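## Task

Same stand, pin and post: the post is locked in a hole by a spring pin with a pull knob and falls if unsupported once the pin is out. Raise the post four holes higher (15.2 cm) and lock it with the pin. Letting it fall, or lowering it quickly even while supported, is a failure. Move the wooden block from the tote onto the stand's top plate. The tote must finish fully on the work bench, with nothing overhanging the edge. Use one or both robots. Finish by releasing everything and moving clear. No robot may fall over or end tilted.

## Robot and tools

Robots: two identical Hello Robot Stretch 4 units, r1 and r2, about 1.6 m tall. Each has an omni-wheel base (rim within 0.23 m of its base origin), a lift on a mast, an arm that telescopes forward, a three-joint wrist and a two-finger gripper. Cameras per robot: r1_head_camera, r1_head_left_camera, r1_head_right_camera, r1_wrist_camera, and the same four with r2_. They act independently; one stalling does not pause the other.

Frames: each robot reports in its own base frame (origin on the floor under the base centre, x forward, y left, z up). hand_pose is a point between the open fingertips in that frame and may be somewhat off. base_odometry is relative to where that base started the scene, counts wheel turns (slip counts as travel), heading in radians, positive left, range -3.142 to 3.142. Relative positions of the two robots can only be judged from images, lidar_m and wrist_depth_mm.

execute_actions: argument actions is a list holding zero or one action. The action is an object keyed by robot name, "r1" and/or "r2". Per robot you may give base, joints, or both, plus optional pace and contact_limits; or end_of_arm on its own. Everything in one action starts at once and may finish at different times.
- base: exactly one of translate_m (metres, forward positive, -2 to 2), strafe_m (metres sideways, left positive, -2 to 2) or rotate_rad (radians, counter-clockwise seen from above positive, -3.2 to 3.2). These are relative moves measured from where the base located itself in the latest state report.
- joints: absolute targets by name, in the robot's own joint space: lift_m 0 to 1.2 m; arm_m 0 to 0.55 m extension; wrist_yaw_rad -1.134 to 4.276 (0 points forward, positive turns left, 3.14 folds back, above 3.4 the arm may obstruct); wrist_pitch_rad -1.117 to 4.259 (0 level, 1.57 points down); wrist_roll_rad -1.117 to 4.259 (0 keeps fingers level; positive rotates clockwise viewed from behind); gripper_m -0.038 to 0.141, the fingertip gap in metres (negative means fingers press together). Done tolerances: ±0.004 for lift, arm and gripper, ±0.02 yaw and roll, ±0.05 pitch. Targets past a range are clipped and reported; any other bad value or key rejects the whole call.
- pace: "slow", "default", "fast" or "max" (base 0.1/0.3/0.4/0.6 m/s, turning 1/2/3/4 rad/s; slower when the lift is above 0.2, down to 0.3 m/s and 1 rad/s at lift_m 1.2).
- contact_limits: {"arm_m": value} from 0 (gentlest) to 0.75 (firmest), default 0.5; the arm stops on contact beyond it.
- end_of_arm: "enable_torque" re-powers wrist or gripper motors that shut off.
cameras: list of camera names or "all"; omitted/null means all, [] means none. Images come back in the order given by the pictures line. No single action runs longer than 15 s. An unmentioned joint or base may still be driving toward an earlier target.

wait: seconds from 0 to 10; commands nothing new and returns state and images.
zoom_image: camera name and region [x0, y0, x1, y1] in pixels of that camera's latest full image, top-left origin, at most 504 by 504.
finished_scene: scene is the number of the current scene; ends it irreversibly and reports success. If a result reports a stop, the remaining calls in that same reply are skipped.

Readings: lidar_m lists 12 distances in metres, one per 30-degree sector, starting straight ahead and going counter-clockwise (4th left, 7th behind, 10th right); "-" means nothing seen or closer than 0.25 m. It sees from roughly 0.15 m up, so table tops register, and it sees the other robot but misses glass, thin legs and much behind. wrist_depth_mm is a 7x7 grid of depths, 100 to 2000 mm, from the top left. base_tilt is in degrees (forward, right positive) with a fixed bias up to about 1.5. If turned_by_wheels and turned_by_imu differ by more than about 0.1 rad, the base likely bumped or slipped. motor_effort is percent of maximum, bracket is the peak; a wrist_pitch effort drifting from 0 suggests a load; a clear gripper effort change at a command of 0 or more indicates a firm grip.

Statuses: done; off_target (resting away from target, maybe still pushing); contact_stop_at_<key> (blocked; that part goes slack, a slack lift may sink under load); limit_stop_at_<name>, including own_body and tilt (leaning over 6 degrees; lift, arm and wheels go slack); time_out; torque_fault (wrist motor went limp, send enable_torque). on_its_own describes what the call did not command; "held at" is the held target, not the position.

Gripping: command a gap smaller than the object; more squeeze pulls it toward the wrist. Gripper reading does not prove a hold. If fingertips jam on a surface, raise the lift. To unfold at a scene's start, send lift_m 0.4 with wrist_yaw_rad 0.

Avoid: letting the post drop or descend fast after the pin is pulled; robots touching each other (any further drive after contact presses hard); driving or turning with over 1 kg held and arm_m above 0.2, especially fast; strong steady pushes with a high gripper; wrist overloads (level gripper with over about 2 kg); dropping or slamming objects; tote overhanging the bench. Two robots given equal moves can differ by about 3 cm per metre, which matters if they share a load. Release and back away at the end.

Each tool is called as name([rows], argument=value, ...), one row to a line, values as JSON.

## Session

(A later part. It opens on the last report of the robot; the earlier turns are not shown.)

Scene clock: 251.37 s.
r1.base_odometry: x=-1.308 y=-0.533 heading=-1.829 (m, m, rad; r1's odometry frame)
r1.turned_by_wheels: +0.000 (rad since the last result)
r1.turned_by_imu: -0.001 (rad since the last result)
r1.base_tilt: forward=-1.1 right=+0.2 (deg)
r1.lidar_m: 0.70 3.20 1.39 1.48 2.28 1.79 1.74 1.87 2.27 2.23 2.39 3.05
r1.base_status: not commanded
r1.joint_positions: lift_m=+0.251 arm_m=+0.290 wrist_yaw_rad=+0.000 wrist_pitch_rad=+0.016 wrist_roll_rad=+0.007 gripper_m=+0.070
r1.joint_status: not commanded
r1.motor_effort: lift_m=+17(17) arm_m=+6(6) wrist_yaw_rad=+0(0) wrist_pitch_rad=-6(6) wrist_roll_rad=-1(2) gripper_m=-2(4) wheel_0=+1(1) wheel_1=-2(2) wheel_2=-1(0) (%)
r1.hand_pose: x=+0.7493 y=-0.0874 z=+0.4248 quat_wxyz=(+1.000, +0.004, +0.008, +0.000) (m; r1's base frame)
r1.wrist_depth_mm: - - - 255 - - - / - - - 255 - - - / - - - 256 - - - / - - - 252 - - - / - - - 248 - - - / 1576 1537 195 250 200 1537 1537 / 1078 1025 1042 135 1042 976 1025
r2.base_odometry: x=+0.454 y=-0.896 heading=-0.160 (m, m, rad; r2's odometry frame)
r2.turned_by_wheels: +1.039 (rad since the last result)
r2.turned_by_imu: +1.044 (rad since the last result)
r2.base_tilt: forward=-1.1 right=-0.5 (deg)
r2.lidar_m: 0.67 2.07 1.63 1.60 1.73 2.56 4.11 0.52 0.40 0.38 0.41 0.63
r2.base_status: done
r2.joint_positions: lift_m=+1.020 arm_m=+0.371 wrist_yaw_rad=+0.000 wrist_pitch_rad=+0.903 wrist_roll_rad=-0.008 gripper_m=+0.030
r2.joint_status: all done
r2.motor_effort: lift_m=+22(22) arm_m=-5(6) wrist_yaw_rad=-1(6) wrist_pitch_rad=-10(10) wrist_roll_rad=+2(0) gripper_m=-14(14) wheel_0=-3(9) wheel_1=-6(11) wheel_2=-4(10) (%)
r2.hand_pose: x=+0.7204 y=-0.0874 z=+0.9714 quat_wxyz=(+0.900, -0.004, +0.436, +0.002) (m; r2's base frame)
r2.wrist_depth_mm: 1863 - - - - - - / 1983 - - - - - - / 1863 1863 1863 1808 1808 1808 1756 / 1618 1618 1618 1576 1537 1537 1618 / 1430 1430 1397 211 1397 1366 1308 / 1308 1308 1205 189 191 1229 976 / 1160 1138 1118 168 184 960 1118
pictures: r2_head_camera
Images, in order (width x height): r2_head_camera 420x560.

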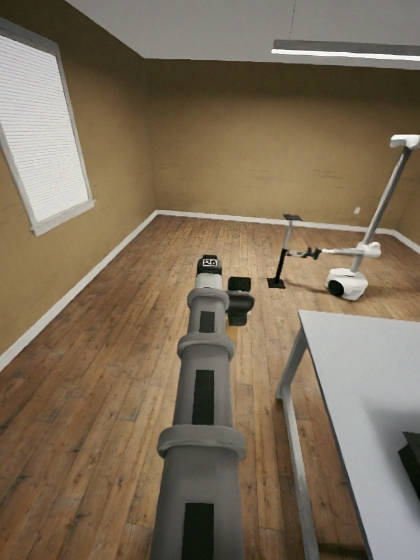

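execute_actions([
  {"r2": {"base": {"translate_m": 1.72}, "pace": "max"}},
], cameras=["r2_head_camera", "r2_head_right_camera", "r1_head_camera"])

Scene clock: 265.50 s.
r1.base_odometry: x=-1.308 y=-0.533 heading=-1.829 (m, m, rad; r1's odometry frame)
r1.turned_by_wheels: +0.000 (rad since the last result)
r1.turned_by_imu: -0.002 (rad since the last result)
r1.base_tilt: forward=-1.2 right=+0.2 (deg)
r1.lidar_m: 0.71 1.51 1.41 1.46 2.30 1.78 1.75 1.88 2.26 2.24 2.39 3.04
r1.base_status: not commanded
r1.joint_positions: lift_m=+0.251 arm_m=+0.290 wrist_yaw_rad=+0.000 wrist_pitch_rad=+0.016 wrist_roll_rad=+0.007 gripper_m=+0.070
r1.joint_status: not commanded
r1.motor_effort: lift_m=+17(17) arm_m=+6(6) wrist_yaw_rad=-1(0) wrist_pitch_rad=-6(6) wrist_roll_rad=-2(3) gripper_m=-5(2) wheel_0=+1(1) wheel_1=-2(2) wheel_2=+0(0) (%)
r1.hand_pose: x=+0.7493 y=-0.0874 z=+0.4248 quat_wxyz=(+1.000, +0.004, +0.008, +0.000) (m; r1's base frame)
r1.wrist_depth_mm: - - - 255 - - - / - - - 255 - - - / - - - 255 - - - / - - - 251 - - - / - - - 249 - - - / 946 1078 194 249 198 1499 1499 / 931 976 1078 135 1060 976 1042
r2.base_odometry: x=+2.152 y=-1.169 heading=-0.159 (m, m, rad; r2's odometry frame)
r2.turned_by_wheels: +0.001 (rad since the last result)
r2.turned_by_imu: +0.004 (rad since the last result)
r2.base_tilt: forward=-1.0 right=-0.6 (deg)
r2.lidar_m: 0.68 1.87 1.42 1.39 1.55 2.28 1.67 0.85 1.04 1.63 0.98 3.04
r2.base_status: done
r2.joint_positions: lift_m=+1.020 arm_m=+0.371 wrist_yaw_rad=+0.000 wrist_pitch_rad=+0.903 wrist_roll_rad=-0.008 gripper_m=+0.030
r2.joint_status: not commanded
r2.motor_effort: lift_m=+22(22) arm_m=-4(5) wrist_yaw_rad=-1(3) wrist_pitch_rad=-10(10) wrist_roll_rad=+2(0) gripper_m=-13(12) wheel_0=+3(9) wheel_1=+4(12) wheel_2=-1(15) (%)
r2.hand_pose: x=+0.7202 y=-0.0874 z=+0.9714 quat_wxyz=(+0.900, -0.004, +0.436, +0.002) (m; r2's base frame)
r2.wrist_depth_mm: 1661 - - - - - - / 1756 - - - - - - / 1808 1863 1808 1808 1808 1808 1808 / 1661 1661 1576 1537 1618 1576 1576 / 1430 1430 1430 211 1366 1366 1336 / 1255 1255 1229 189 191 1255 1205 / 1160 1138 1118 167 183 1098 1138
pictures: r1_head_camera, r2_head_camera, r2_head_right_camera
Images, in order (width x height): r1_head_camera 420x560, r2_head_camera 420x560, r2_head_right_camera 420x672.

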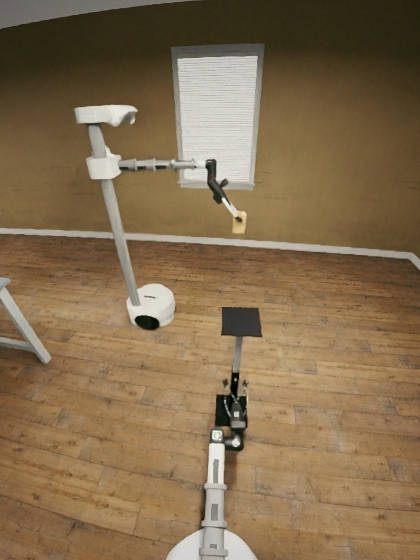

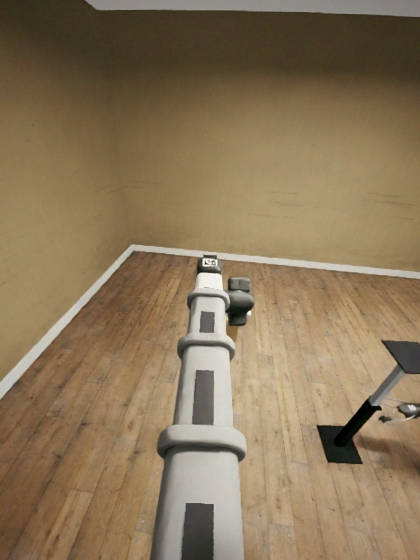

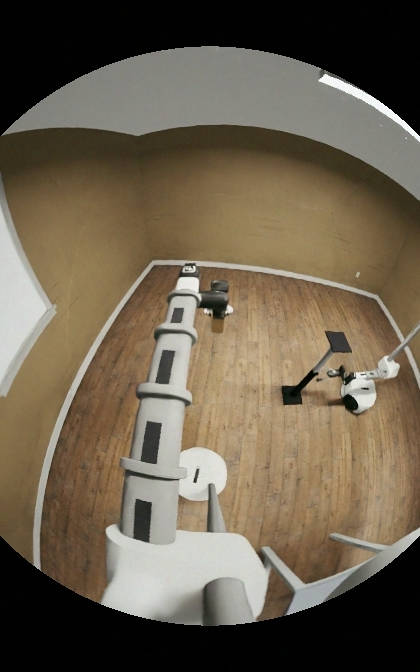

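zoom_image(camera="r2_head_camera", region=[300, 330, 420, 480])

zoom_image(camera="r1_head_camera", region=[190, 190, 290, 350])

Region (300, 330, 420, 480) of r2_head_camera's 420x560 image, scaled by 3.360, with more detail than that image has; it fills the left 403 columns of this view, and the rest is white.

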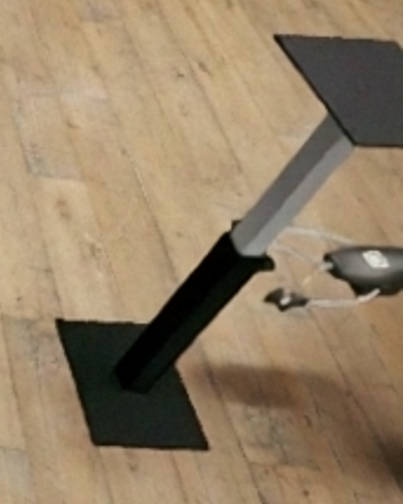

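Region (190, 190, 290, 350) of r1_head_camera's 420x560 image, scaled by 3.150, with more detail than that image has; it fills the left 315 columns of this view, and the rest is white.

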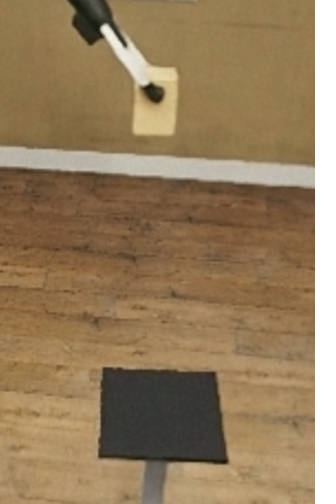

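execute_actions([
  {"r2": {"base": {"strafe_m": -0.742}, "joints": {"lift_m": 0.99, "arm_m": 0.36}, "pace": "max"}},
], cameras=["r2_wrist_camera", "r1_head_camera"])

zoom_image(camera="r1_head_camera", region=[190, 250, 290, 350])

Scene clock: 299.30 s.
r1.base_odometry: x=-1.308 y=-0.533 heading=-1.829 (m, m, rad; r1's odometry frame)
r1.turned_by_wheels: +0.000 (rad since the last result)
r1.turned_by_imu: -0.001 (rad since the last result)
r1.base_tilt: forward=-1.1 right=+0.2 (deg)
r1.lidar_m: 0.70 0.84 0.98 1.48 2.26 1.76 1.76 1.89 2.27 2.22 2.38 3.04
r1.base_status: not commanded
r1.joint_positions: lift_m=+0.251 arm_m=+0.290 wrist_yaw_rad=+0.000 wrist_pitch_rad=+0.016 wrist_roll_rad=+0.007 gripper_m=+0.070
r1.joint_status: not commanded
r1.motor_effort: lift_m=+17(17) arm_m=+6(6) wrist_yaw_rad=+0(0) wrist_pitch_rad=-6(6) wrist_roll_rad=+0(4) gripper_m=-3(2) wheel_0=+1(1) wheel_1=-2(2) wheel_2=+0(0) (%)
r1.hand_pose: x=+0.7493 y=-0.0874 z=+0.4248 quat_wxyz=(+1.000, +0.004, +0.008, +0.000) (m; r1's base frame)
r1.wrist_depth_mm: - - - 256 - - - / - - - 254 - - - / - - - 255 - - - / - - - 251 - - - / - - - 249 - - - / 1576 1576 194 248 198 1499 1499 / 1060 991 1078 135 1025 976 1025
r2.base_odometry: x=+2.034 y=-1.902 heading=-0.159 (m, m, rad; r2's odometry frame)
r2.turned_by_wheels: +0.000 (rad since the last result)
r2.turned_by_imu: +0.001 (rad since the last result)
r2.base_tilt: forward=-1.0 right=-0.6 (deg)
r2.lidar_m: 0.60 2.82 2.17 2.14 2.33 0.70 0.69 0.78 2.63 2.57 0.83 0.69
r2.base_status: done
r2.joint_positions: lift_m=+0.990 arm_m=+0.361 wrist_yaw_rad=+0.000 wrist_pitch_rad=+0.903 wrist_roll_rad=-0.008 gripper_m=+0.030
r2.joint_status: all done
r2.motor_effort: lift_m=+17(18) arm_m=-4(4) wrist_yaw_rad=+0(2) wrist_pitch_rad=-10(12) wrist_roll_rad=-1(1) gripper_m=-13(14) wheel_0=+2(11) wheel_1=-4(16) wheel_2=-1(1) (%)
r2.hand_pose: x=+0.7102 y=-0.0874 z=+0.9417 quat_wxyz=(+0.900, -0.003, +0.436, +0.002) (m; r2's base frame)
r2.wrist_depth_mm: - - - - - - - / - - - - - - - / 1808 1808 1756 1863 1756 1756 1756 / 1618 1576 1576 1537 1499 1537 1537 / 1366 1397 1366 211 1336 1336 1336 / 1229 1205 1205 189 190 1205 1205 / 1160 1118 707 167 184 1060 1078
pictures: r1_head_camera, r2_wrist_camera
camera_calibration (this result's frames):
r2_wrist_camera: T_world_to_cam=[[0.0390668, -0.999078, -0.0178059, -0.0884638], [-0.773793, -0.0189732, -0.633154, 1.20928], [0.632232, 0.0385134, -0.773821, 0.511869], [0, 0, 0, 1]] pos_world=[0.615567, -0.0851522, 1.16018]
Images, in order (width x height): r1_head_camera 420x560, r2_wrist_camera 616x392.

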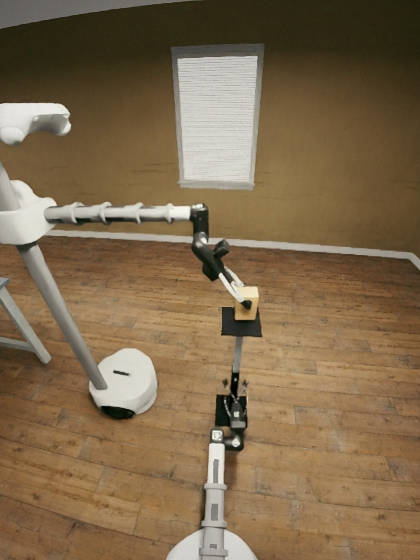

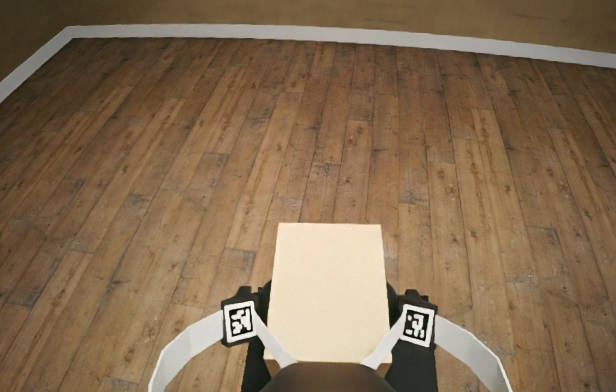

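Region (190, 250, 290, 350) of r1_head_camera's 420x560 image, scaled by 5.040, with more detail than that image has.

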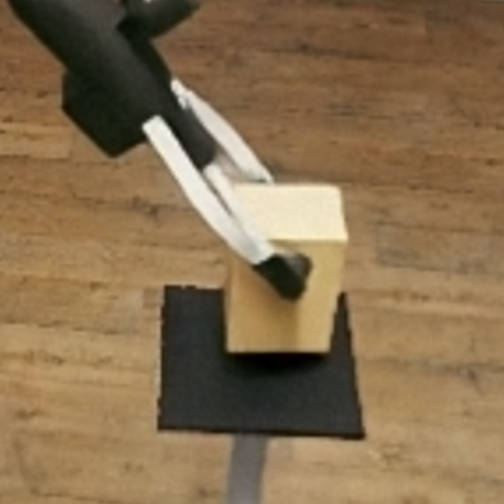

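zoom_image(camera="r2_wrist_camera", region=[200, 260, 480, 392])

Region (200, 260, 480, 392) of r2_wrist_camera's 616x392 image, scaled by 1.800; it fills the top 238 rows of this view, and the rest is white.

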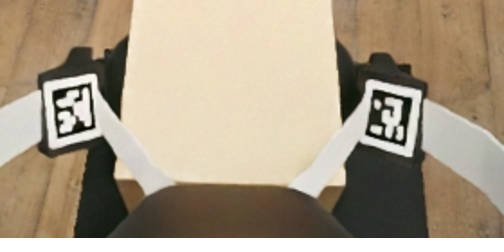

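execute_actions([
  {"r2": {"base": {"strafe_m": -0.012}, "joints": {"lift_m": 0.974, "arm_m": 0.346}}},
], cameras=["r2_wrist_camera", "r1_head_camera"])

zoom_image(camera="r1_head_camera", region=[190, 250, 290, 350])

Scene clock: 315.20 s.
r1.base_odometry: x=-1.308 y=-0.533 heading=-1.829 (m, m, rad; r1's odometry frame)
r1.turned_by_wheels: +0.000 (rad since the last result)
r1.turned_by_imu: -0.001 (rad since the last result)
r1.base_tilt: forward=-1.1 right=+0.2 (deg)
r1.lidar_m: 0.71 0.83 0.96 1.48 2.28 1.78 1.74 1.89 2.27 2.22 2.39 3.05
r1.base_status: not commanded
r1.joint_positions: lift_m=+0.251 arm_m=+0.290 wrist_yaw_rad=+0.000 wrist_pitch_rad=+0.016 wrist_roll_rad=+0.007 gripper_m=+0.070
r1.joint_status: not commanded
r1.motor_effort: lift_m=+17(17) arm_m=+6(6) wrist_yaw_rad=-1(1) wrist_pitch_rad=-6(6) wrist_roll_rad=-3(2) gripper_m=-1(4) wheel_0=+1(1) wheel_1=-2(2) wheel_2=+0(0) (%)
r1.hand_pose: x=+0.7493 y=-0.0874 z=+0.4248 quat_wxyz=(+1.000, +0.004, +0.008, +0.000) (m; r1's base frame)
r1.wrist_depth_mm: - - - 254 - - - / - - - 256 - - - / - - - 256 - - - / - - - 251 - - - / - - - 249 - - - / 1576 1576 195 249 198 1537 1464 / 1098 1008 1078 135 1025 976 1025
r2.base_odometry: x=+2.032 y=-1.913 heading=-0.159 (m, m, rad; r2's odometry frame)
r2.turned_by_wheels: +0.000 (rad since the last result)
r2.turned_by_imu: +0.001 (rad since the last result)
r2.base_tilt: forward=-1.0 right=-0.6 (deg)
r2.lidar_m: 0.60 2.84 2.18 2.15 2.35 0.71 0.70 0.75 2.62 2.58 0.80 0.71
r2.base_status: done
r2.joint_positions: lift_m=+0.974 arm_m=+0.347 wrist_yaw_rad=+0.000 wrist_pitch_rad=+0.903 wrist_roll_rad=-0.008 gripper_m=+0.030
r2.joint_status: all done
r2.motor_effort: lift_m=+16(16) arm_m=-5(5) wrist_yaw_rad=+0(2) wrist_pitch_rad=-11(11) wrist_roll_rad=+0(2) gripper_m=-15(15) wheel_0=+5(10) wheel_1=-5(11) wheel_2=+0(0) (%)
r2.hand_pose: x=+0.6962 y=-0.0874 z=+0.9258 quat_wxyz=(+0.900, -0.003, +0.437, +0.002) (m; r2's base frame)
r2.wrist_depth_mm: - - - - - - - / - - - - - 1983 - / 1808 1756 1808 1756 1808 1756 1708 / 1537 1537 1537 1576 1537 1499 1499 / 1366 1366 1366 212 1336 1336 1336 / 1205 1229 340 189 191 1160 1182 / 1118 1078 297 167 184 1060 1078
pictures: r1_head_camera, r2_wrist_camera
camera_calibration (this result's frames):
r2_wrist_camera: T_world_to_cam=[[0.03896, -0.999082, -0.0178102, -0.088142], [-0.773864, -0.018892, -0.63307, 1.18835], [0.632152, 0.0384471, -0.77389, 0.508497], [0, 0, 0, 1]] pos_world=[0.601608, -0.085161, 1.14426]
Images, in order (width x height): r1_head_camera 420x560, r2_wrist_camera 616x392.

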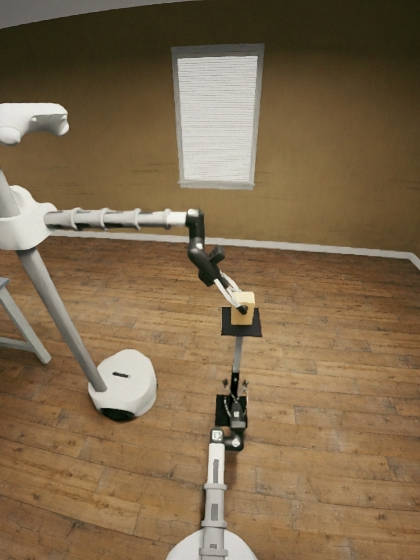

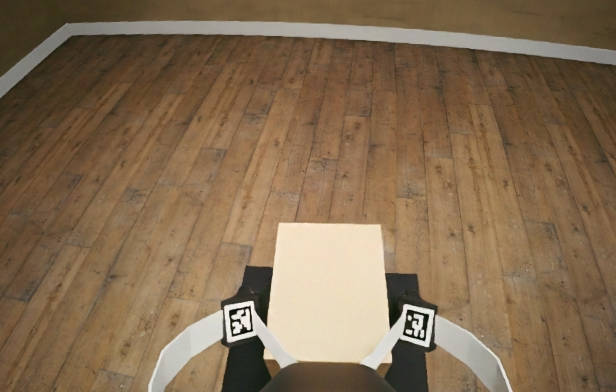

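Region (190, 250, 290, 350) of r1_head_camera's 420x560 image, scaled by 5.040, with more detail than that image has.

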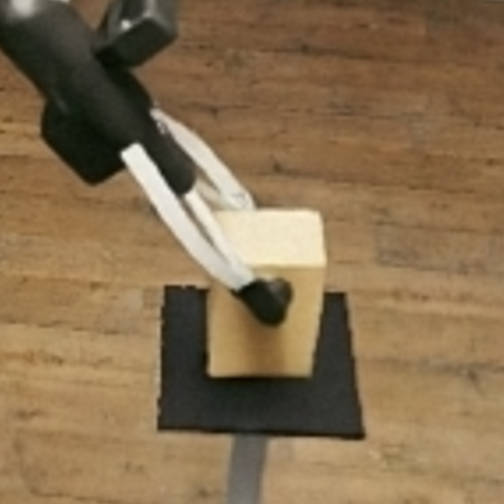

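execute_actions([
  {"r2": {"joints": {"lift_m": 0.965}, "pace": "slow"}},
], cameras=["r1_head_camera"])

zoom_image(camera="r1_head_camera", region=[190, 250, 290, 350])

Scene clock: 319.77 s.
r1.base_odometry: x=-1.308 y=-0.533 heading=-1.829 (m, m, rad; r1's odometry frame)
r1.turned_by_wheels: +0.000 (rad since the last result)
r1.turned_by_imu: -0.001 (rad since the last result)
r1.base_tilt: forward=-1.2 right=+0.3 (deg)
r1.lidar_m: 0.70 0.84 0.95 1.45 2.28 1.77 1.75 1.87 2.27 2.22 2.38 3.04
r1.base_status: not commanded
r1.joint_positions: lift_m=+0.251 arm_m=+0.290 wrist_yaw_rad=+0.000 wrist_pitch_rad=+0.016 wrist_roll_rad=+0.007 gripper_m=+0.070
r1.joint_status: not commanded
r1.motor_effort: lift_m=+17(17) arm_m=+6(6) wrist_yaw_rad=+0(0) wrist_pitch_rad=-6(6) wrist_roll_rad=-2(1) gripper_m=-1(3) wheel_0=+1(1) wheel_1=-2(2) wheel_2=+0(0) (%)
r1.hand_pose: x=+0.7493 y=-0.0874 z=+0.4248 quat_wxyz=(+1.000, +0.004, +0.008, +0.000) (m; r1's base frame)
r1.wrist_depth_mm: - - - 254 - - - / - - - 255 - - - / - - - 256 - - - / - - - 251 - - - / - - - 249 - - - / 1576 1576 195 248 200 1499 1499 / 1060 1008 1078 135 1042 976 1025
r2.base_odometry: x=+2.032 y=-1.913 heading=-0.159 (m, m, rad; r2's odometry frame)
r2.turned_by_wheels: +0.000 (rad since the last result)
r2.turned_by_imu: +0.000 (rad since the last result)
r2.base_tilt: forward=-1.1 right=-0.5 (deg)
r2.lidar_m: 0.61 2.83 2.17 2.14 2.33 0.71 0.69 0.76 2.62 2.56 0.84 0.70
r2.base_status: not commanded
r2.joint_positions: lift_m=+0.965 arm_m=+0.347 wrist_yaw_rad=+0.000 wrist_pitch_rad=+0.903 wrist_roll_rad=-0.008 gripper_m=+0.030
r2.joint_status: all done
r2.motor_effort: lift_m=+15(16) arm_m=-4(5) wrist_yaw_rad=+1(1) wrist_pitch_rad=-8(10) wrist_roll_rad=+1(2) gripper_m=-12(14) wheel_0=+5(5) wheel_1=-5(5) wheel_2=+0(0) (%)
r2.hand_pose: x=+0.6964 y=-0.0874 z=+0.9170 quat_wxyz=(+0.900, -0.003, +0.436, +0.002) (m; r2's base frame)
r2.wrist_depth_mm: - - - - - - - / - - - - - - - / 1808 1808 1756 1756 1708 1708 1661 / 1576 1499 1537 1537 1499 1499 1499 / 1397 1366 1366 212 1308 1336 1308 / 1205 1255 330 188 191 1182 1160 / 1118 1078 290 167 185 1042 1060
pictures: r1_head_camera
Images, in order (width x height): r1_head_camera 420x560.

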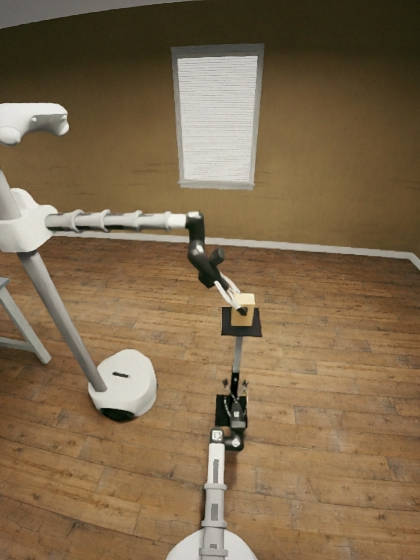

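Region (190, 250, 290, 350) of r1_head_camera's 420x560 image, scaled by 5.040, with more detail than that image has.

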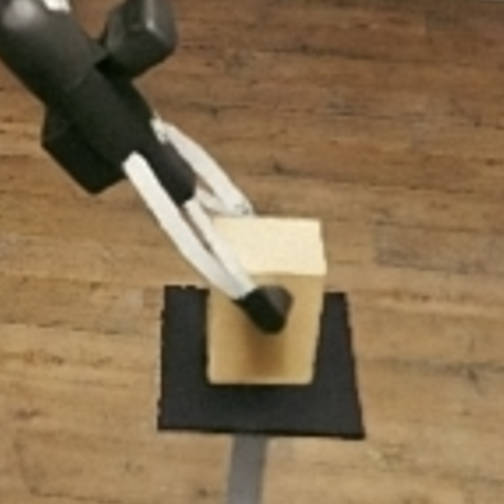

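execute_actions([
  {"r2": {"joints": {"gripper_m": 0.085}}},
], cameras=["r2_wrist_camera"])

execute_actions([
  {"r2": {"joints": {"arm_m": 0.08, "lift_m": 0.975}, "pace": "fast"}},
], cameras=["r1_head_camera"])

Scene clock: 331.57 s.
r1.base_odometry: x=-1.308 y=-0.533 heading=-1.829 (m, m, rad; r1's odometry frame)
r1.turned_by_wheels: +0.000 (rad since the last result)
r1.turned_by_imu: -0.001 (rad since the last result)
r1.base_tilt: forward=-1.1 right=+0.2 (deg)
r1.lidar_m: 0.69 0.85 0.96 1.48 2.27 1.78 1.74 1.89 2.26 2.23 2.39 3.04
r1.base_status: not commanded
r1.joint_positions: lift_m=+0.251 arm_m=+0.290 wrist_yaw_rad=+0.000 wrist_pitch_rad=+0.016 wrist_roll_rad=+0.007 gripper_m=+0.070
r1.joint_status: not commanded
r1.motor_effort: lift_m=+17(17) arm_m=+6(6) wrist_yaw_rad=-1(0) wrist_pitch_rad=-6(6) wrist_roll_rad=-2(3) gripper_m=-3(5) wheel_0=+1(1) wheel_1=-2(2) wheel_2=+0(0) (%)
r1.hand_pose: x=+0.7493 y=-0.0874 z=+0.4248 quat_wxyz=(+1.000, +0.004, +0.008, +0.000) (m; r1's base frame)
r1.wrist_depth_mm: - - - 255 - - - / - - - 255 - - - / - - - 255 - - - / - - - 250 - - - / - - - 248 - - - / 1576 1576 195 248 199 1537 1464 / 1060 991 1042 135 1060 960 1042
r2.base_odometry: x=+2.032 y=-1.913 heading=-0.159 (m, m, rad; r2's odometry frame)
r2.turned_by_wheels: +0.000 (rad since the last result)
r2.turned_by_imu: +0.000 (rad since the last result)
r2.base_tilt: forward=-1.1 right=-0.7 (deg)
r2.lidar_m: 0.61 2.85 2.18 2.14 2.36 0.72 0.70 0.76 2.61 2.57 0.82 0.70
r2.base_status: not commanded
r2.joint_positions: lift_m=+0.965 arm_m=+0.347 wrist_yaw_rad=+0.000 wrist_pitch_rad=+0.901 wrist_roll_rad=-0.008 gripper_m=+0.085
r2.joint_status: all done
r2.motor_effort: lift_m=+15(15) arm_m=-4(4) wrist_yaw_rad=+1(1) wrist_pitch_rad=-4(8) wrist_roll_rad=+1(3) gripper_m=+0(12) wheel_0=+5(5) wheel_1=-5(5) wheel_2=+0(1) (%)
r2.hand_pose: x=+0.6966 y=-0.0875 z=+0.9173 quat_wxyz=(+0.900, -0.003, +0.435, +0.002) (m; r2's base frame)
r2.wrist_depth_mm: - - - - - - - / - - - - - - - / 1863 1808 1808 1708 1708 1756 1756 / 1576 1576 1537 1537 1537 1499 1464 / 1397 1336 1366 211 1308 1336 1336 / 1182 1205 224 189 193 1160 1160 / 1118 1078 287 156 276 1060 1078
pictures: r2_wrist_camera
camera_calibration (this result's frames):
r2_wrist_camera: T_world_to_cam=[[0.038692, -0.999094, -0.0177226, -0.0882554], [-0.772446, -0.018654, -0.634807, 1.18384], [0.633901, 0.0382517, -0.772468, 0.499188], [0, 0, 0, 1]] pos_world=[0.601433, -0.0851869, 1.13555]
Images, in order (width x height): r2_wrist_camera 616x392.

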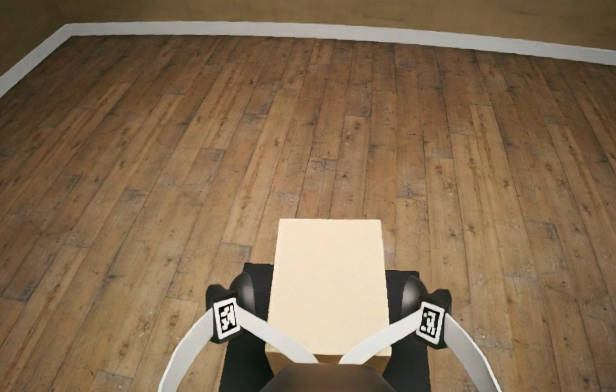

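Scene clock: 333.17 s.
r1.base_odometry: x=-1.308 y=-0.533 heading=-1.829 (m, m, rad; r1's odometry frame)
r1.turned_by_wheels: +0.000 (rad since the last result)
r1.turned_by_imu: +0.000 (rad since the last result)
r1.base_tilt: forward=-1.1 right=+0.3 (deg)
r1.lidar_m: 0.70 0.74 0.98 1.47 2.29 1.78 1.74 1.89 2.27 2.22 2.38 3.04
r1.base_status: not commanded
r1.joint_positions: lift_m=+0.251 arm_m=+0.290 wrist_yaw_rad=+0.000 wrist_pitch_rad=+0.016 wrist_roll_rad=+0.007 gripper_m=+0.070
r1.joint_status: not commanded
r1.motor_effort: lift_m=+17(17) arm_m=+6(6) wrist_yaw_rad=+0(1) wrist_pitch_rad=-6(6) wrist_roll_rad=-2(1) gripper_m=-2(4) wheel_0=+1(1) wheel_1=-2(2) wheel_2=+0(0) (%)
r1.hand_pose: x=+0.7493 y=-0.0874 z=+0.4248 quat_wxyz=(+1.000, +0.004, +0.008, +0.000) (m; r1's base frame)
r1.wrist_depth_mm: - - - 255 - - - / - - - 255 - - - / - - - 255 - - - / - - - 250 - - - / - - - 248 - - - / 1576 1576 194 248 199 1499 1499 / 1098 1008 1060 135 1060 976 1025
r2.base_odometry: x=+2.032 y=-1.913 heading=-0.159 (m, m, rad; r2's odometry frame)
r2.turned_by_wheels: +0.000 (rad since the last result)
r2.turned_by_imu: +0.000 (rad since the last result)
r2.base_tilt: forward=-1.1 right=-0.5 (deg)
r2.lidar_m: 0.62 2.84 2.20 2.14 2.36 0.71 0.69 0.75 2.63 2.57 0.82 0.69
r2.base_status: not commanded
r2.joint_positions: lift_m=+0.975 arm_m=+0.081 wrist_yaw_rad=+0.000 wrist_pitch_rad=+0.902 wrist_roll_rad=-0.008 gripper_m=+0.085
r2.joint_status: all done
r2.motor_effort: lift_m=+21(21) arm_m=-4(5) wrist_yaw_rad=+0(1) wrist_pitch_rad=-5(6) wrist_roll_rad=+0(1) gripper_m=-3(2) wheel_0=+4(5) wheel_1=-5(5) wheel_2=+0(0) (%)
r2.hand_pose: x=+0.4306 y=-0.0875 z=+0.9267 quat_wxyz=(+0.900, -0.003, +0.436, +0.002) (m; r2's base frame)
r2.wrist_depth_mm: - - - - - - - / - - - 389 - - - / 1808 1808 1808 442 1661 1708 1708 / 1576 1537 1576 549 1499 1537 1464 / 1397 1397 1397 1336 1308 1336 1308 / 1229 1229 223 1229 759 715 627 / 1118 1118 1078 155 1060 1060 917
pictures: r1_head_camera
Images, in order (width x height): r1_head_camera 420x560.

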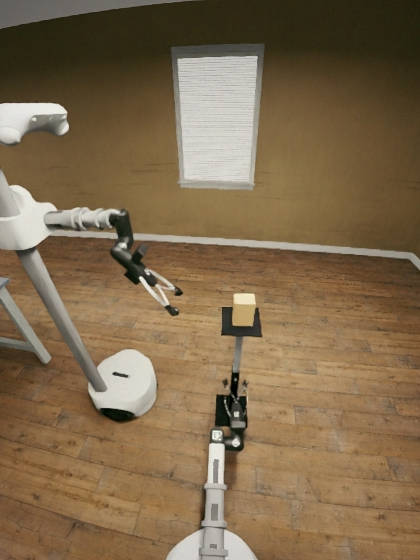

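execute_actions(actions=[])

Scene clock: 339.80 s.
r1.base_odometry: x=-1.308 y=-0.533 heading=-1.829 (m, m, rad; r1's odometry frame)
r1.turned_by_wheels: +0.000 (rad since the last result)
r1.turned_by_imu: -0.001 (rad since the last result)
r1.base_tilt: forward=-1.1 right=+0.3 (deg)
r1.lidar_m: 0.71 0.75 0.95 1.47 2.29 1.80 1.74 1.89 2.27 2.22 2.38 3.04
r1.base_status: not commanded
r1.joint_positions: lift_m=+0.251 arm_m=+0.290 wrist_yaw_rad=+0.000 wrist_pitch_rad=+0.016 wrist_roll_rad=+0.007 gripper_m=+0.070
r1.joint_status: not commanded
r1.motor_effort: lift_m=+17(17) arm_m=+6(6) wrist_yaw_rad=-1(1) wrist_pitch_rad=-6(6) wrist_roll_rad=-2(1) gripper_m=-4(4) wheel_0=+1(1) wheel_1=-2(2) wheel_2=+0(0) (%)
r1.hand_pose: x=+0.7493 y=-0.0874 z=+0.4248 quat_wxyz=(+1.000, +0.004, +0.008, +0.000) (m; r1's base frame)
r1.wrist_depth_mm: - - - 255 - - - / - - - 255 - - - / - - - 256 - - - / - - - 251 - - - / - - - 249 - - - / 1576 1576 195 248 198 1537 1499 / 1078 1008 1060 135 1025 960 1042
r2.base_odometry: x=+2.032 y=-1.913 heading=-0.159 (m, m, rad; r2's odometry frame)
r2.turned_by_wheels: +0.000 (rad since the last result)
r2.turned_by_imu: +0.000 (rad since the last result)
r2.base_tilt: forward=-1.1 right=-0.5 (deg)
r2.lidar_m: 0.61 2.81 2.18 2.15 2.35 0.70 0.70 0.76 2.63 2.57 0.81 0.70
r2.base_status: not commanded
r2.joint_positions: lift_m=+0.975 arm_m=+0.081 wrist_yaw_rad=+0.000 wrist_pitch_rad=+0.902 wrist_roll_rad=-0.008 gripper_m=+0.085
r2.joint_status: all done
r2.motor_effort: lift_m=+21(21) arm_m=-4(5) wrist_yaw_rad=+1(1) wrist_pitch_rad=-5(6) wrist_roll_rad=+1(1) gripper_m=-1(2) wheel_0=+5(5) wheel_1=-5(5) wheel_2=+0(0) (%)
r2.hand_pose: x=+0.4306 y=-0.0875 z=+0.9267 quat_wxyz=(+0.900, -0.003, +0.436, +0.002) (m; r2's base frame)
r2.wrist_depth_mm: - - - - - - - / - - - 387 - - - / 1863 1808 1808 445 1661 1756 1708 / 1618 1576 1576 549 1537 1499 1499 / 1397 1366 1366 1336 1308 1366 1336 / 1255 1229 223 1205 750 715 627 / 1118 1138 1098 156 1060 1042 917
pictures: r1_head_camera, r1_head_left_camera, r1_head_right_camera, r1_wrist_camera, r2_head_camera, r2_head_left_camera, r2_head_right_camera, r2_wrist_camera
camera_calibration (this result's frames):
r1_wrist_camera: T_world_to_cam=[[0.00868635, -0.998896, -0.0461737, -0.068878], [-0.0449887, 0.0457383, -0.99794, 0.512569], [0.99895, 0.0107458, -0.0445417, -0.504504], [0, 0, 0, 1]] pos_world=[0.527633, -0.0868247, 0.485861]
r2_wrist_camera: T_world_to_cam=[[0.0389043, -0.999085, -0.0177391, -0.0778346], [-0.772733, -0.0188252, -0.634452, 0.984144], [0.633538, 0.0383905, -0.772759, 0.675469], [0, 0, 0, 1]] pos_world=[0.335573, -0.0851684, 1.14499]
Images, in order (width x height): r1_head_camera 420x560, r1_head_left_camera 420x672, r1_head_right_camera 420x672, r1_wrist_camera 616x392, r2_head_camera 420x560, r2_head_left_camera 420x672, r2_head_right_camera 420x672, r2_wrist_camera 616x392.

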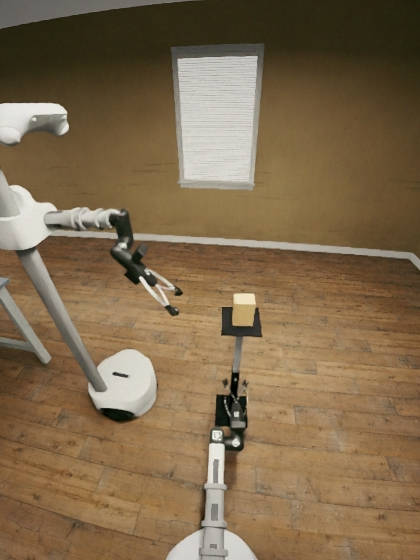

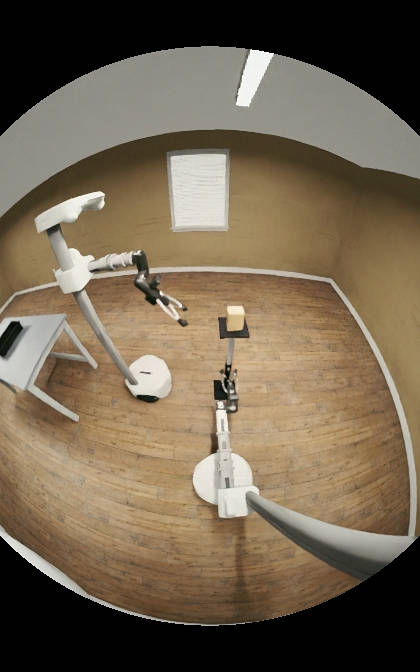

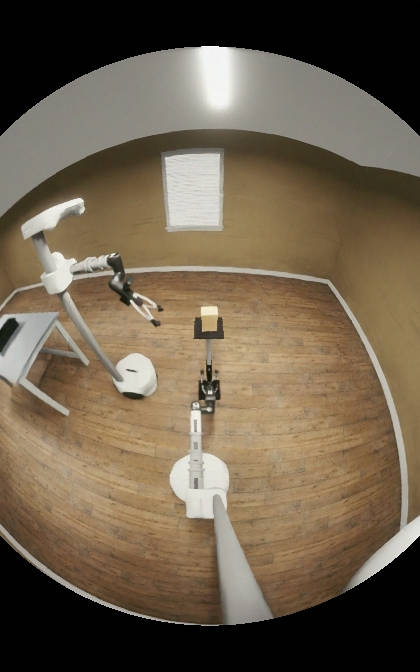

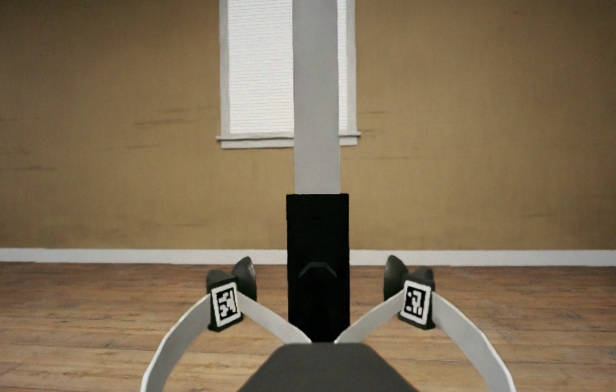

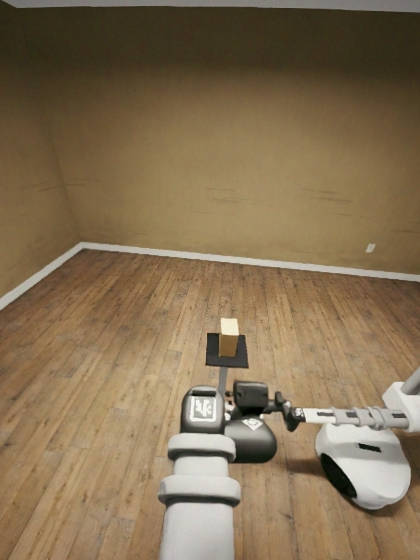

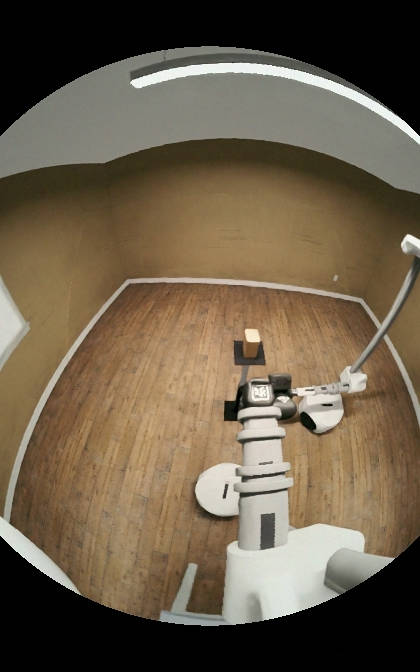

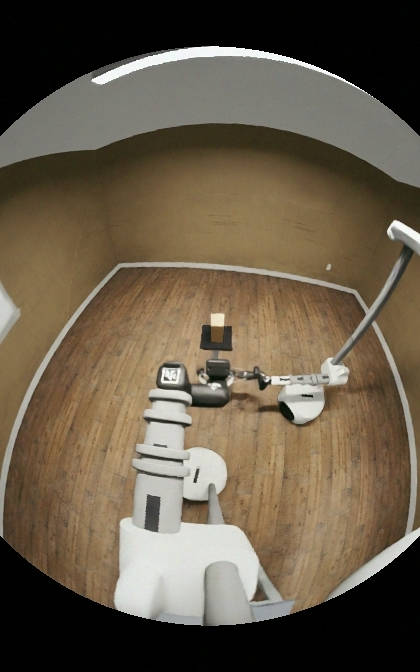

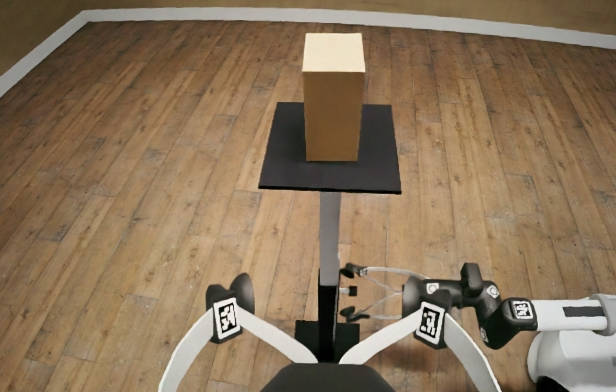

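execute_actions([
  {"r2": {"joints": {"lift_m": 0.612, "wrist_pitch_rad": 0.0, "gripper_m": 0.075, "arm_m": 0.08}, "pace": "fast"}},
], cameras=["r2_wrist_camera", "r1_head_camera"])

Scene clock: 345.23 s.
r1.base_odometry: x=-1.308 y=-0.533 heading=-1.829 (m, m, rad; r1's odometry frame)
r1.turned_by_wheels: +0.000 (rad since the last result)
r1.turned_by_imu: -0.001 (rad since the last result)
r1.base_tilt: forward=-1.1 right=+0.2 (deg)
r1.lidar_m: 0.70 0.77 0.95 1.47 2.29 1.78 1.74 1.88 2.26 2.22 2.38 3.04
r1.base_status: not commanded
r1.joint_positions: lift_m=+0.251 arm_m=+0.290 wrist_yaw_rad=+0.000 wrist_pitch_rad=+0.016 wrist_roll_rad=+0.007 gripper_m=+0.070
r1.joint_status: not commanded
r1.motor_effort: lift_m=+17(17) arm_m=+6(6) wrist_yaw_rad=-1(1) wrist_pitch_rad=-6(6) wrist_roll_rad=-4(5) gripper_m=-4(2) wheel_0=+1(1) wheel_1=-2(2) wheel_2=+0(0) (%)
r1.hand_pose: x=+0.7493 y=-0.0874 z=+0.4248 quat_wxyz=(+1.000, +0.004, +0.008, +0.000) (m; r1's base frame)
r1.wrist_depth_mm: - - - 255 - - - / - - - 256 - - - / - - - 256 - - - / - - - 251 - - - / - - - 247 - - - / 1618 1618 195 248 199 1499 1537 / 1060 1008 1042 135 1042 976 1025
r2.base_odometry: x=+2.032 y=-1.913 heading=-0.159 (m, m, rad; r2's odometry frame)
r2.turned_by_wheels: +0.000 (rad since the last result)
r2.turned_by_imu: +0.001 (rad since the last result)
r2.base_tilt: forward=-1.1 right=-0.6 (deg)
r2.lidar_m: 0.61 2.83 2.19 2.14 2.34 0.72 0.69 0.73 2.62 2.57 0.82 0.69
r2.base_status: not commanded
r2.joint_positions: lift_m=+0.612 arm_m=+0.081 wrist_yaw_rad=+0.000 wrist_pitch_rad=+0.002 wrist_roll_rad=-0.008 gripper_m=+0.075
r2.joint_status: all done
r2.motor_effort: lift_m=+15(18) arm_m=-4(3) wrist_yaw_rad=+0(1) wrist_pitch_rad=-8(13) wrist_roll_rad=+1(1) gripper_m=-1(1) wheel_0=+5(5) wheel_1=-5(5) wheel_2=+0(0) (%)
r2.hand_pose: x=+0.5401 y=-0.0874 z=+0.7898 quat_wxyz=(+1.000, -0.004, +0.001, +0.000) (m; r2's base frame)
r2.wrist_depth_mm: - - - - - - - / - - - - - - - / - - - 351 - - - / - - - 351 - - - / - - - 368 - - - / - - 216 - 220 - - / - - 1921 156 - 1921 -
pictures: r1_head_camera, r2_wrist_camera
camera_calibration (this result's frames):
r2_wrist_camera: T_world_to_cam=[[0.0382286, -0.999078, 0.0195492, -0.11357], [0.015836, -0.0189554, -0.999695, 0.844422], [0.999144, 0.0385265, 0.0150967, -0.31943], [0, 0, 0, 1]] pos_world=[0.310126, -0.0851525, 0.851207]
Images, in order (width x height): r1_head_camera 420x560, r2_wrist_camera 616x392.

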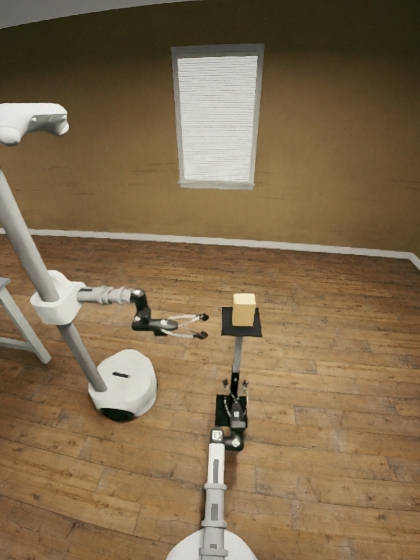

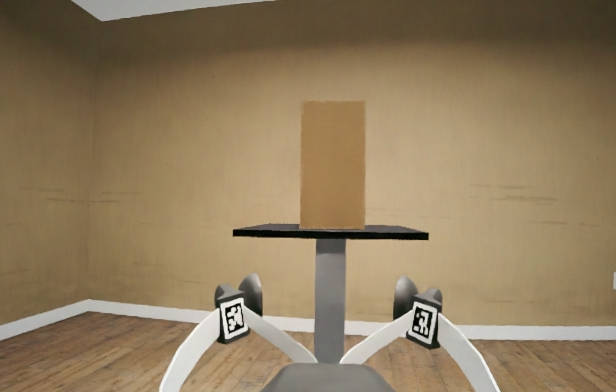

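execute_actions([
  {"r2": {"joints": {"arm_m": 0.23}, "contact_limits": {"arm_m": 0.15}}},
], cameras=["r2_wrist_camera", "r1_head_camera"])

Scene clock: 354.40 s.
r1.base_odometry: x=-1.308 y=-0.533 heading=-1.829 (m, m, rad; r1's odometry frame)
r1.turned_by_wheels: +0.000 (rad since the last result)
r1.turned_by_imu: -0.001 (rad since the last result)
r1.base_tilt: forward=-1.1 right=+0.3 (deg)
r1.lidar_m: 0.71 0.79 0.96 1.47 2.28 1.77 1.75 1.88 2.28 2.22 2.39 3.04
r1.base_status: not commanded
r1.joint_positions: lift_m=+0.251 arm_m=+0.290 wrist_yaw_rad=+0.000 wrist_pitch_rad=+0.016 wrist_roll_rad=+0.007 gripper_m=+0.070
r1.joint_status: not commanded
r1.motor_effort: lift_m=+17(17) arm_m=+6(6) wrist_yaw_rad=+0(1) wrist_pitch_rad=-6(6) wrist_roll_rad=-2(2) gripper_m=-2(3) wheel_0=+1(1) wheel_1=-2(2) wheel_2=+0(0) (%)
r1.hand_pose: x=+0.7493 y=-0.0874 z=+0.4248 quat_wxyz=(+1.000, +0.004, +0.008, +0.000) (m; r1's base frame)
r1.wrist_depth_mm: - - - 255 - - - / - - - 256 - - - / - - - 255 - - - / - - - 252 - - - / - - - 249 - - - / 1618 1618 195 249 199 1537 1499 / 1060 1008 1042 135 1042 976 1008
r2.base_odometry: x=+2.032 y=-1.913 heading=-0.159 (m, m, rad; r2's odometry frame)
r2.turned_by_wheels: +0.000 (rad since the last result)
r2.turned_by_imu: +0.000 (rad since the last result)
r2.base_tilt: forward=-1.0 right=-0.6 (deg)
r2.lidar_m: 0.64 2.83 2.18 2.13 2.35 0.71 0.69 0.75 2.61 2.58 0.81 0.70
r2.base_status: not commanded
r2.joint_positions: lift_m=+0.612 arm_m=+0.229 wrist_yaw_rad=+0.000 wrist_pitch_rad=+0.002 wrist_roll_rad=-0.008 gripper_m=+0.075
r2.joint_status: all done
r2.motor_effort: lift_m=+15(15) arm_m=+4(6) wrist_yaw_rad=-1(0) wrist_pitch_rad=-7(8) wrist_roll_rad=-1(1) gripper_m=-3(2) wheel_0=+5(5) wheel_1=-5(5) wheel_2=+0(0) (%)
r2.contact_limits: arm_m 0.15
r2.hand_pose: x=+0.6886 y=-0.0874 z=+0.7898 quat_wxyz=(+1.000, -0.004, +0.001, +0.000) (m; r2's base frame)
r2.wrist_depth_mm: - - - 205 - - - / - - - 202 - - - / - - - 202 - - - / - - - 200 - - - / - - - 199 197 - - / - - 217 220 223 - - / 1983 - 1863 156 - 1983 -
pictures: r1_head_camera, r2_wrist_camera
camera_calibration (this result's frames):
r2_wrist_camera: T_world_to_cam=[[0.0382736, -0.999076, 0.0195586, -0.119271], [0.0160856, -0.0189545, -0.999691, 0.841968], [0.999138, 0.0385764, 0.0153453, -0.467961], [0, 0, 0, 1]] pos_world=[0.458579, -0.0851496, 0.851222]
Images, in order (width x height): r1_head_camera 420x560, r2_wrist_camera 616x392.

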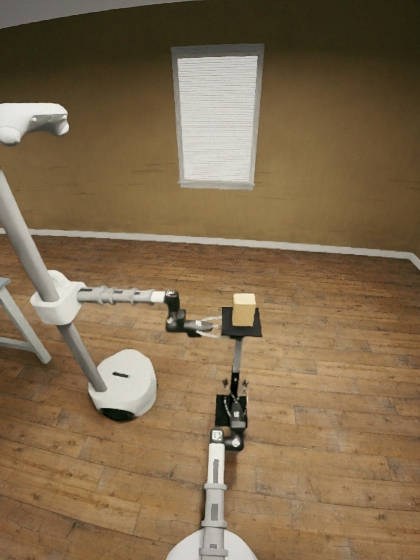

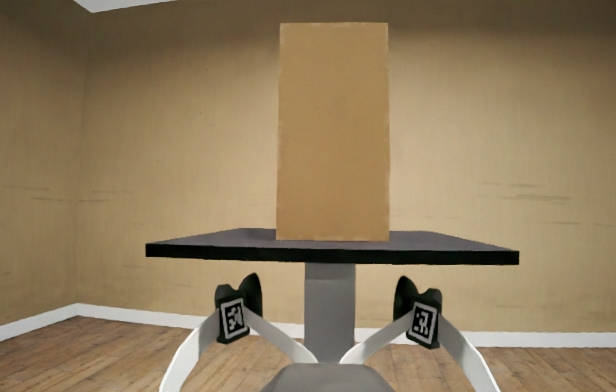

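execute_actions([
  {"r2": {"joints": {"lift_m": 0.626, "gripper_m": 0.04}, "pace": "slow"}},
], cameras=["r2_wrist_camera"])

Scene clock: 359.57 s.
r1.base_odometry: x=-1.308 y=-0.533 heading=-1.829 (m, m, rad; r1's odometry frame)
r1.turned_by_wheels: +0.000 (rad since the last result)
r1.turned_by_imu: -0.001 (rad since the last result)
r1.base_tilt: forward=-1.0 right=+0.2 (deg)
r1.lidar_m: 0.70 0.79 0.98 1.48 2.27 1.77 1.75 1.87 2.25 2.22 2.39 3.05
r1.base_status: not commanded
r1.joint_positions: lift_m=+0.251 arm_m=+0.290 wrist_yaw_rad=+0.000 wrist_pitch_rad=+0.016 wrist_roll_rad=+0.007 gripper_m=+0.070
r1.joint_status: not commanded
r1.motor_effort: lift_m=+17(17) arm_m=+6(6) wrist_yaw_rad=+0(1) wrist_pitch_rad=-6(6) wrist_roll_rad=-4(3) gripper_m=-3(4) wheel_0=+1(1) wheel_1=-2(2) wheel_2=+0(0) (%)
r1.hand_pose: x=+0.7493 y=-0.0874 z=+0.4248 quat_wxyz=(+1.000, +0.004, +0.008, +0.000) (m; r1's base frame)
r1.wrist_depth_mm: - - - 254 - - - / - - - 256 - - - / - - - 255 - - - / - - - 251 - - - / - - - 248 - - - / 1618 1576 195 249 200 1464 1464 / 1078 991 1060 135 1042 976 1025
r2.base_odometry: x=+2.032 y=-1.913 heading=-0.159 (m, m, rad; r2's odometry frame)
r2.turned_by_wheels: +0.000 (rad since the last result)
r2.turned_by_imu: +0.001 (rad since the last result)
r2.base_tilt: forward=-1.1 right=-0.6 (deg)
r2.lidar_m: 0.64 2.83 2.18 2.14 2.35 0.72 0.69 0.73 2.63 2.58 0.83 0.70
r2.base_status: not commanded
r2.joint_positions: lift_m=+0.626 arm_m=+0.229 wrist_yaw_rad=+0.000 wrist_pitch_rad=+0.002 wrist_roll_rad=-0.008 gripper_m=+0.040
r2.joint_status: all done
r2.motor_effort: lift_m=+22(22) arm_m=+4(4) wrist_yaw_rad=-1(1) wrist_pitch_rad=-7(7) wrist_roll_rad=+0(3) gripper_m=-4(4) wheel_0=+5(4) wheel_1=-5(5) wheel_2=+0(0) (%)
r2.hand_pose: x=+0.6886 y=-0.0874 z=+0.8033 quat_wxyz=(+1.000, -0.004, +0.001, +0.000) (m; r2's base frame)
r2.wrist_depth_mm: - - - - - - - / - - - 202 - - - / - - - 201 - - - / - - - 200 - - - / - - 259 198 198 - - / - - - 217 184 - - / - - 1921 159 1983 - -
pictures: r2_wrist_camera
camera_calibration (this result's frames):
r2_wrist_camera: T_world_to_cam=[[0.0382736, -0.999076, 0.0195586, -0.119534], [0.0160855, -0.0189544, -0.999691, 0.85543], [0.999138, 0.0385764, 0.0153452, -0.468168], [0, 0, 0, 1]] pos_world=[0.45858, -0.0851496, 0.864688]
Images, in order (width x height): r2_wrist_camera 616x392.

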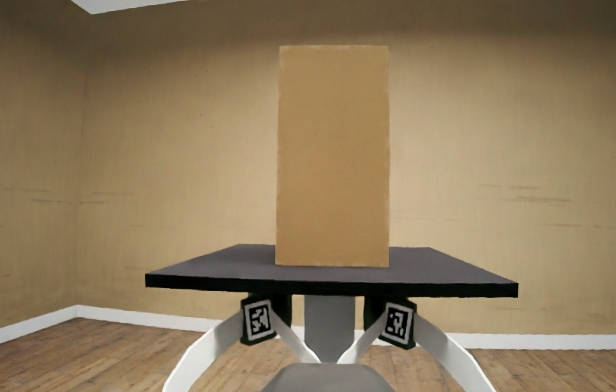

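execute_actions([
  {"r2": {"joints": {"lift_m": 0.633}}},
], cameras=["r2_wrist_camera"])

Scene clock: 362.33 s.
r1.base_odometry: x=-1.308 y=-0.533 heading=-1.829 (m, m, rad; r1's odometry frame)
r1.turned_by_wheels: +0.000 (rad since the last result)
r1.turned_by_imu: -0.001 (rad since the last result)
r1.base_tilt: forward=-1.1 right=+0.3 (deg)
r1.lidar_m: 0.71 0.79 0.93 1.47 2.28 1.79 1.75 1.88 2.25 2.22 2.40 3.04
r1.base_status: not commanded
r1.joint_positions: lift_m=+0.251 arm_m=+0.290 wrist_yaw_rad=+0.000 wrist_pitch_rad=+0.016 wrist_roll_rad=+0.007 gripper_m=+0.070
r1.joint_status: not commanded
r1.motor_effort: lift_m=+17(17) arm_m=+6(6) wrist_yaw_rad=+0(2) wrist_pitch_rad=-6(6) wrist_roll_rad=-3(2) gripper_m=-2(1) wheel_0=+1(1) wheel_1=-2(1) wheel_2=+0(0) (%)
r1.hand_pose: x=+0.7493 y=-0.0874 z=+0.4248 quat_wxyz=(+1.000, +0.004, +0.008, +0.000) (m; r1's base frame)
r1.wrist_depth_mm: - - - 254 - - - / - - - 255 - - - / - - - 257 - - - / - - - 251 - - - / - - - 248 - - - / 1537 1618 194 249 199 1537 1464 / 1118 991 1060 135 1042 976 1008
r2.base_odometry: x=+2.032 y=-1.913 heading=-0.159 (m, m, rad; r2's odometry frame)
r2.turned_by_wheels: +0.000 (rad since the last result)
r2.turned_by_imu: +0.000 (rad since the last result)
r2.base_tilt: forward=-1.1 right=-0.7 (deg)
r2.lidar_m: 0.64 2.82 2.20 2.14 2.34 0.72 0.70 0.75 2.62 2.57 0.83 0.68
r2.base_status: not commanded
r2.joint_positions: lift_m=+0.633 arm_m=+0.229 wrist_yaw_rad=+0.000 wrist_pitch_rad=+0.005 wrist_roll_rad=-0.008 gripper_m=+0.040
r2.joint_status: all done
r2.motor_effort: lift_m=+23(23) arm_m=+4(4) wrist_yaw_rad=+0(1) wrist_pitch_rad=-16(16) wrist_roll_rad=-1(1) gripper_m=-4(2) wheel_0=+5(5) wheel_1=-5(5) wheel_2=+0(0) (%)
r2.hand_pose: x=+0.6886 y=-0.0874 z=+0.8093 quat_wxyz=(+1.000, -0.004, +0.003, +0.000) (m; r2's base frame)
r2.wrist_depth_mm: - - - - - - - / - - - 202 - - - / - - - 201 - - - / - - - 200 - - - / - - - 198 201 - - / - - 187 200 170 - - / - - 1863 187 1921 1983 -
pictures: r2_wrist_camera
camera_calibration (this result's frames):
r2_wrist_camera: T_world_to_cam=[[0.0383358, -0.999076, 0.0194384, -0.119597], [0.012921, -0.0189554, -0.999737, 0.863636], [0.999181, 0.0385769, 0.0121824, -0.465728], [0, 0, 0, 1]] pos_world=[0.458772, -0.0851495, 0.871407]
Images, in order (width x height): r2_wrist_camera 616x392.

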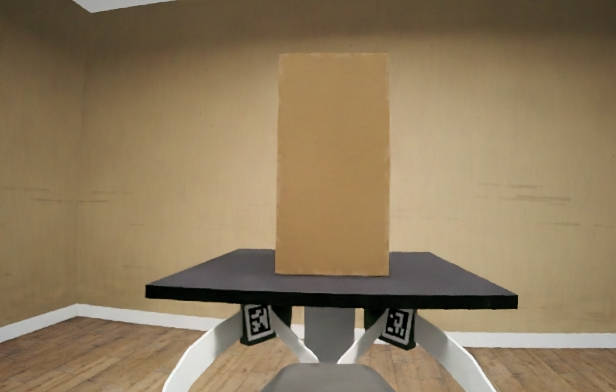

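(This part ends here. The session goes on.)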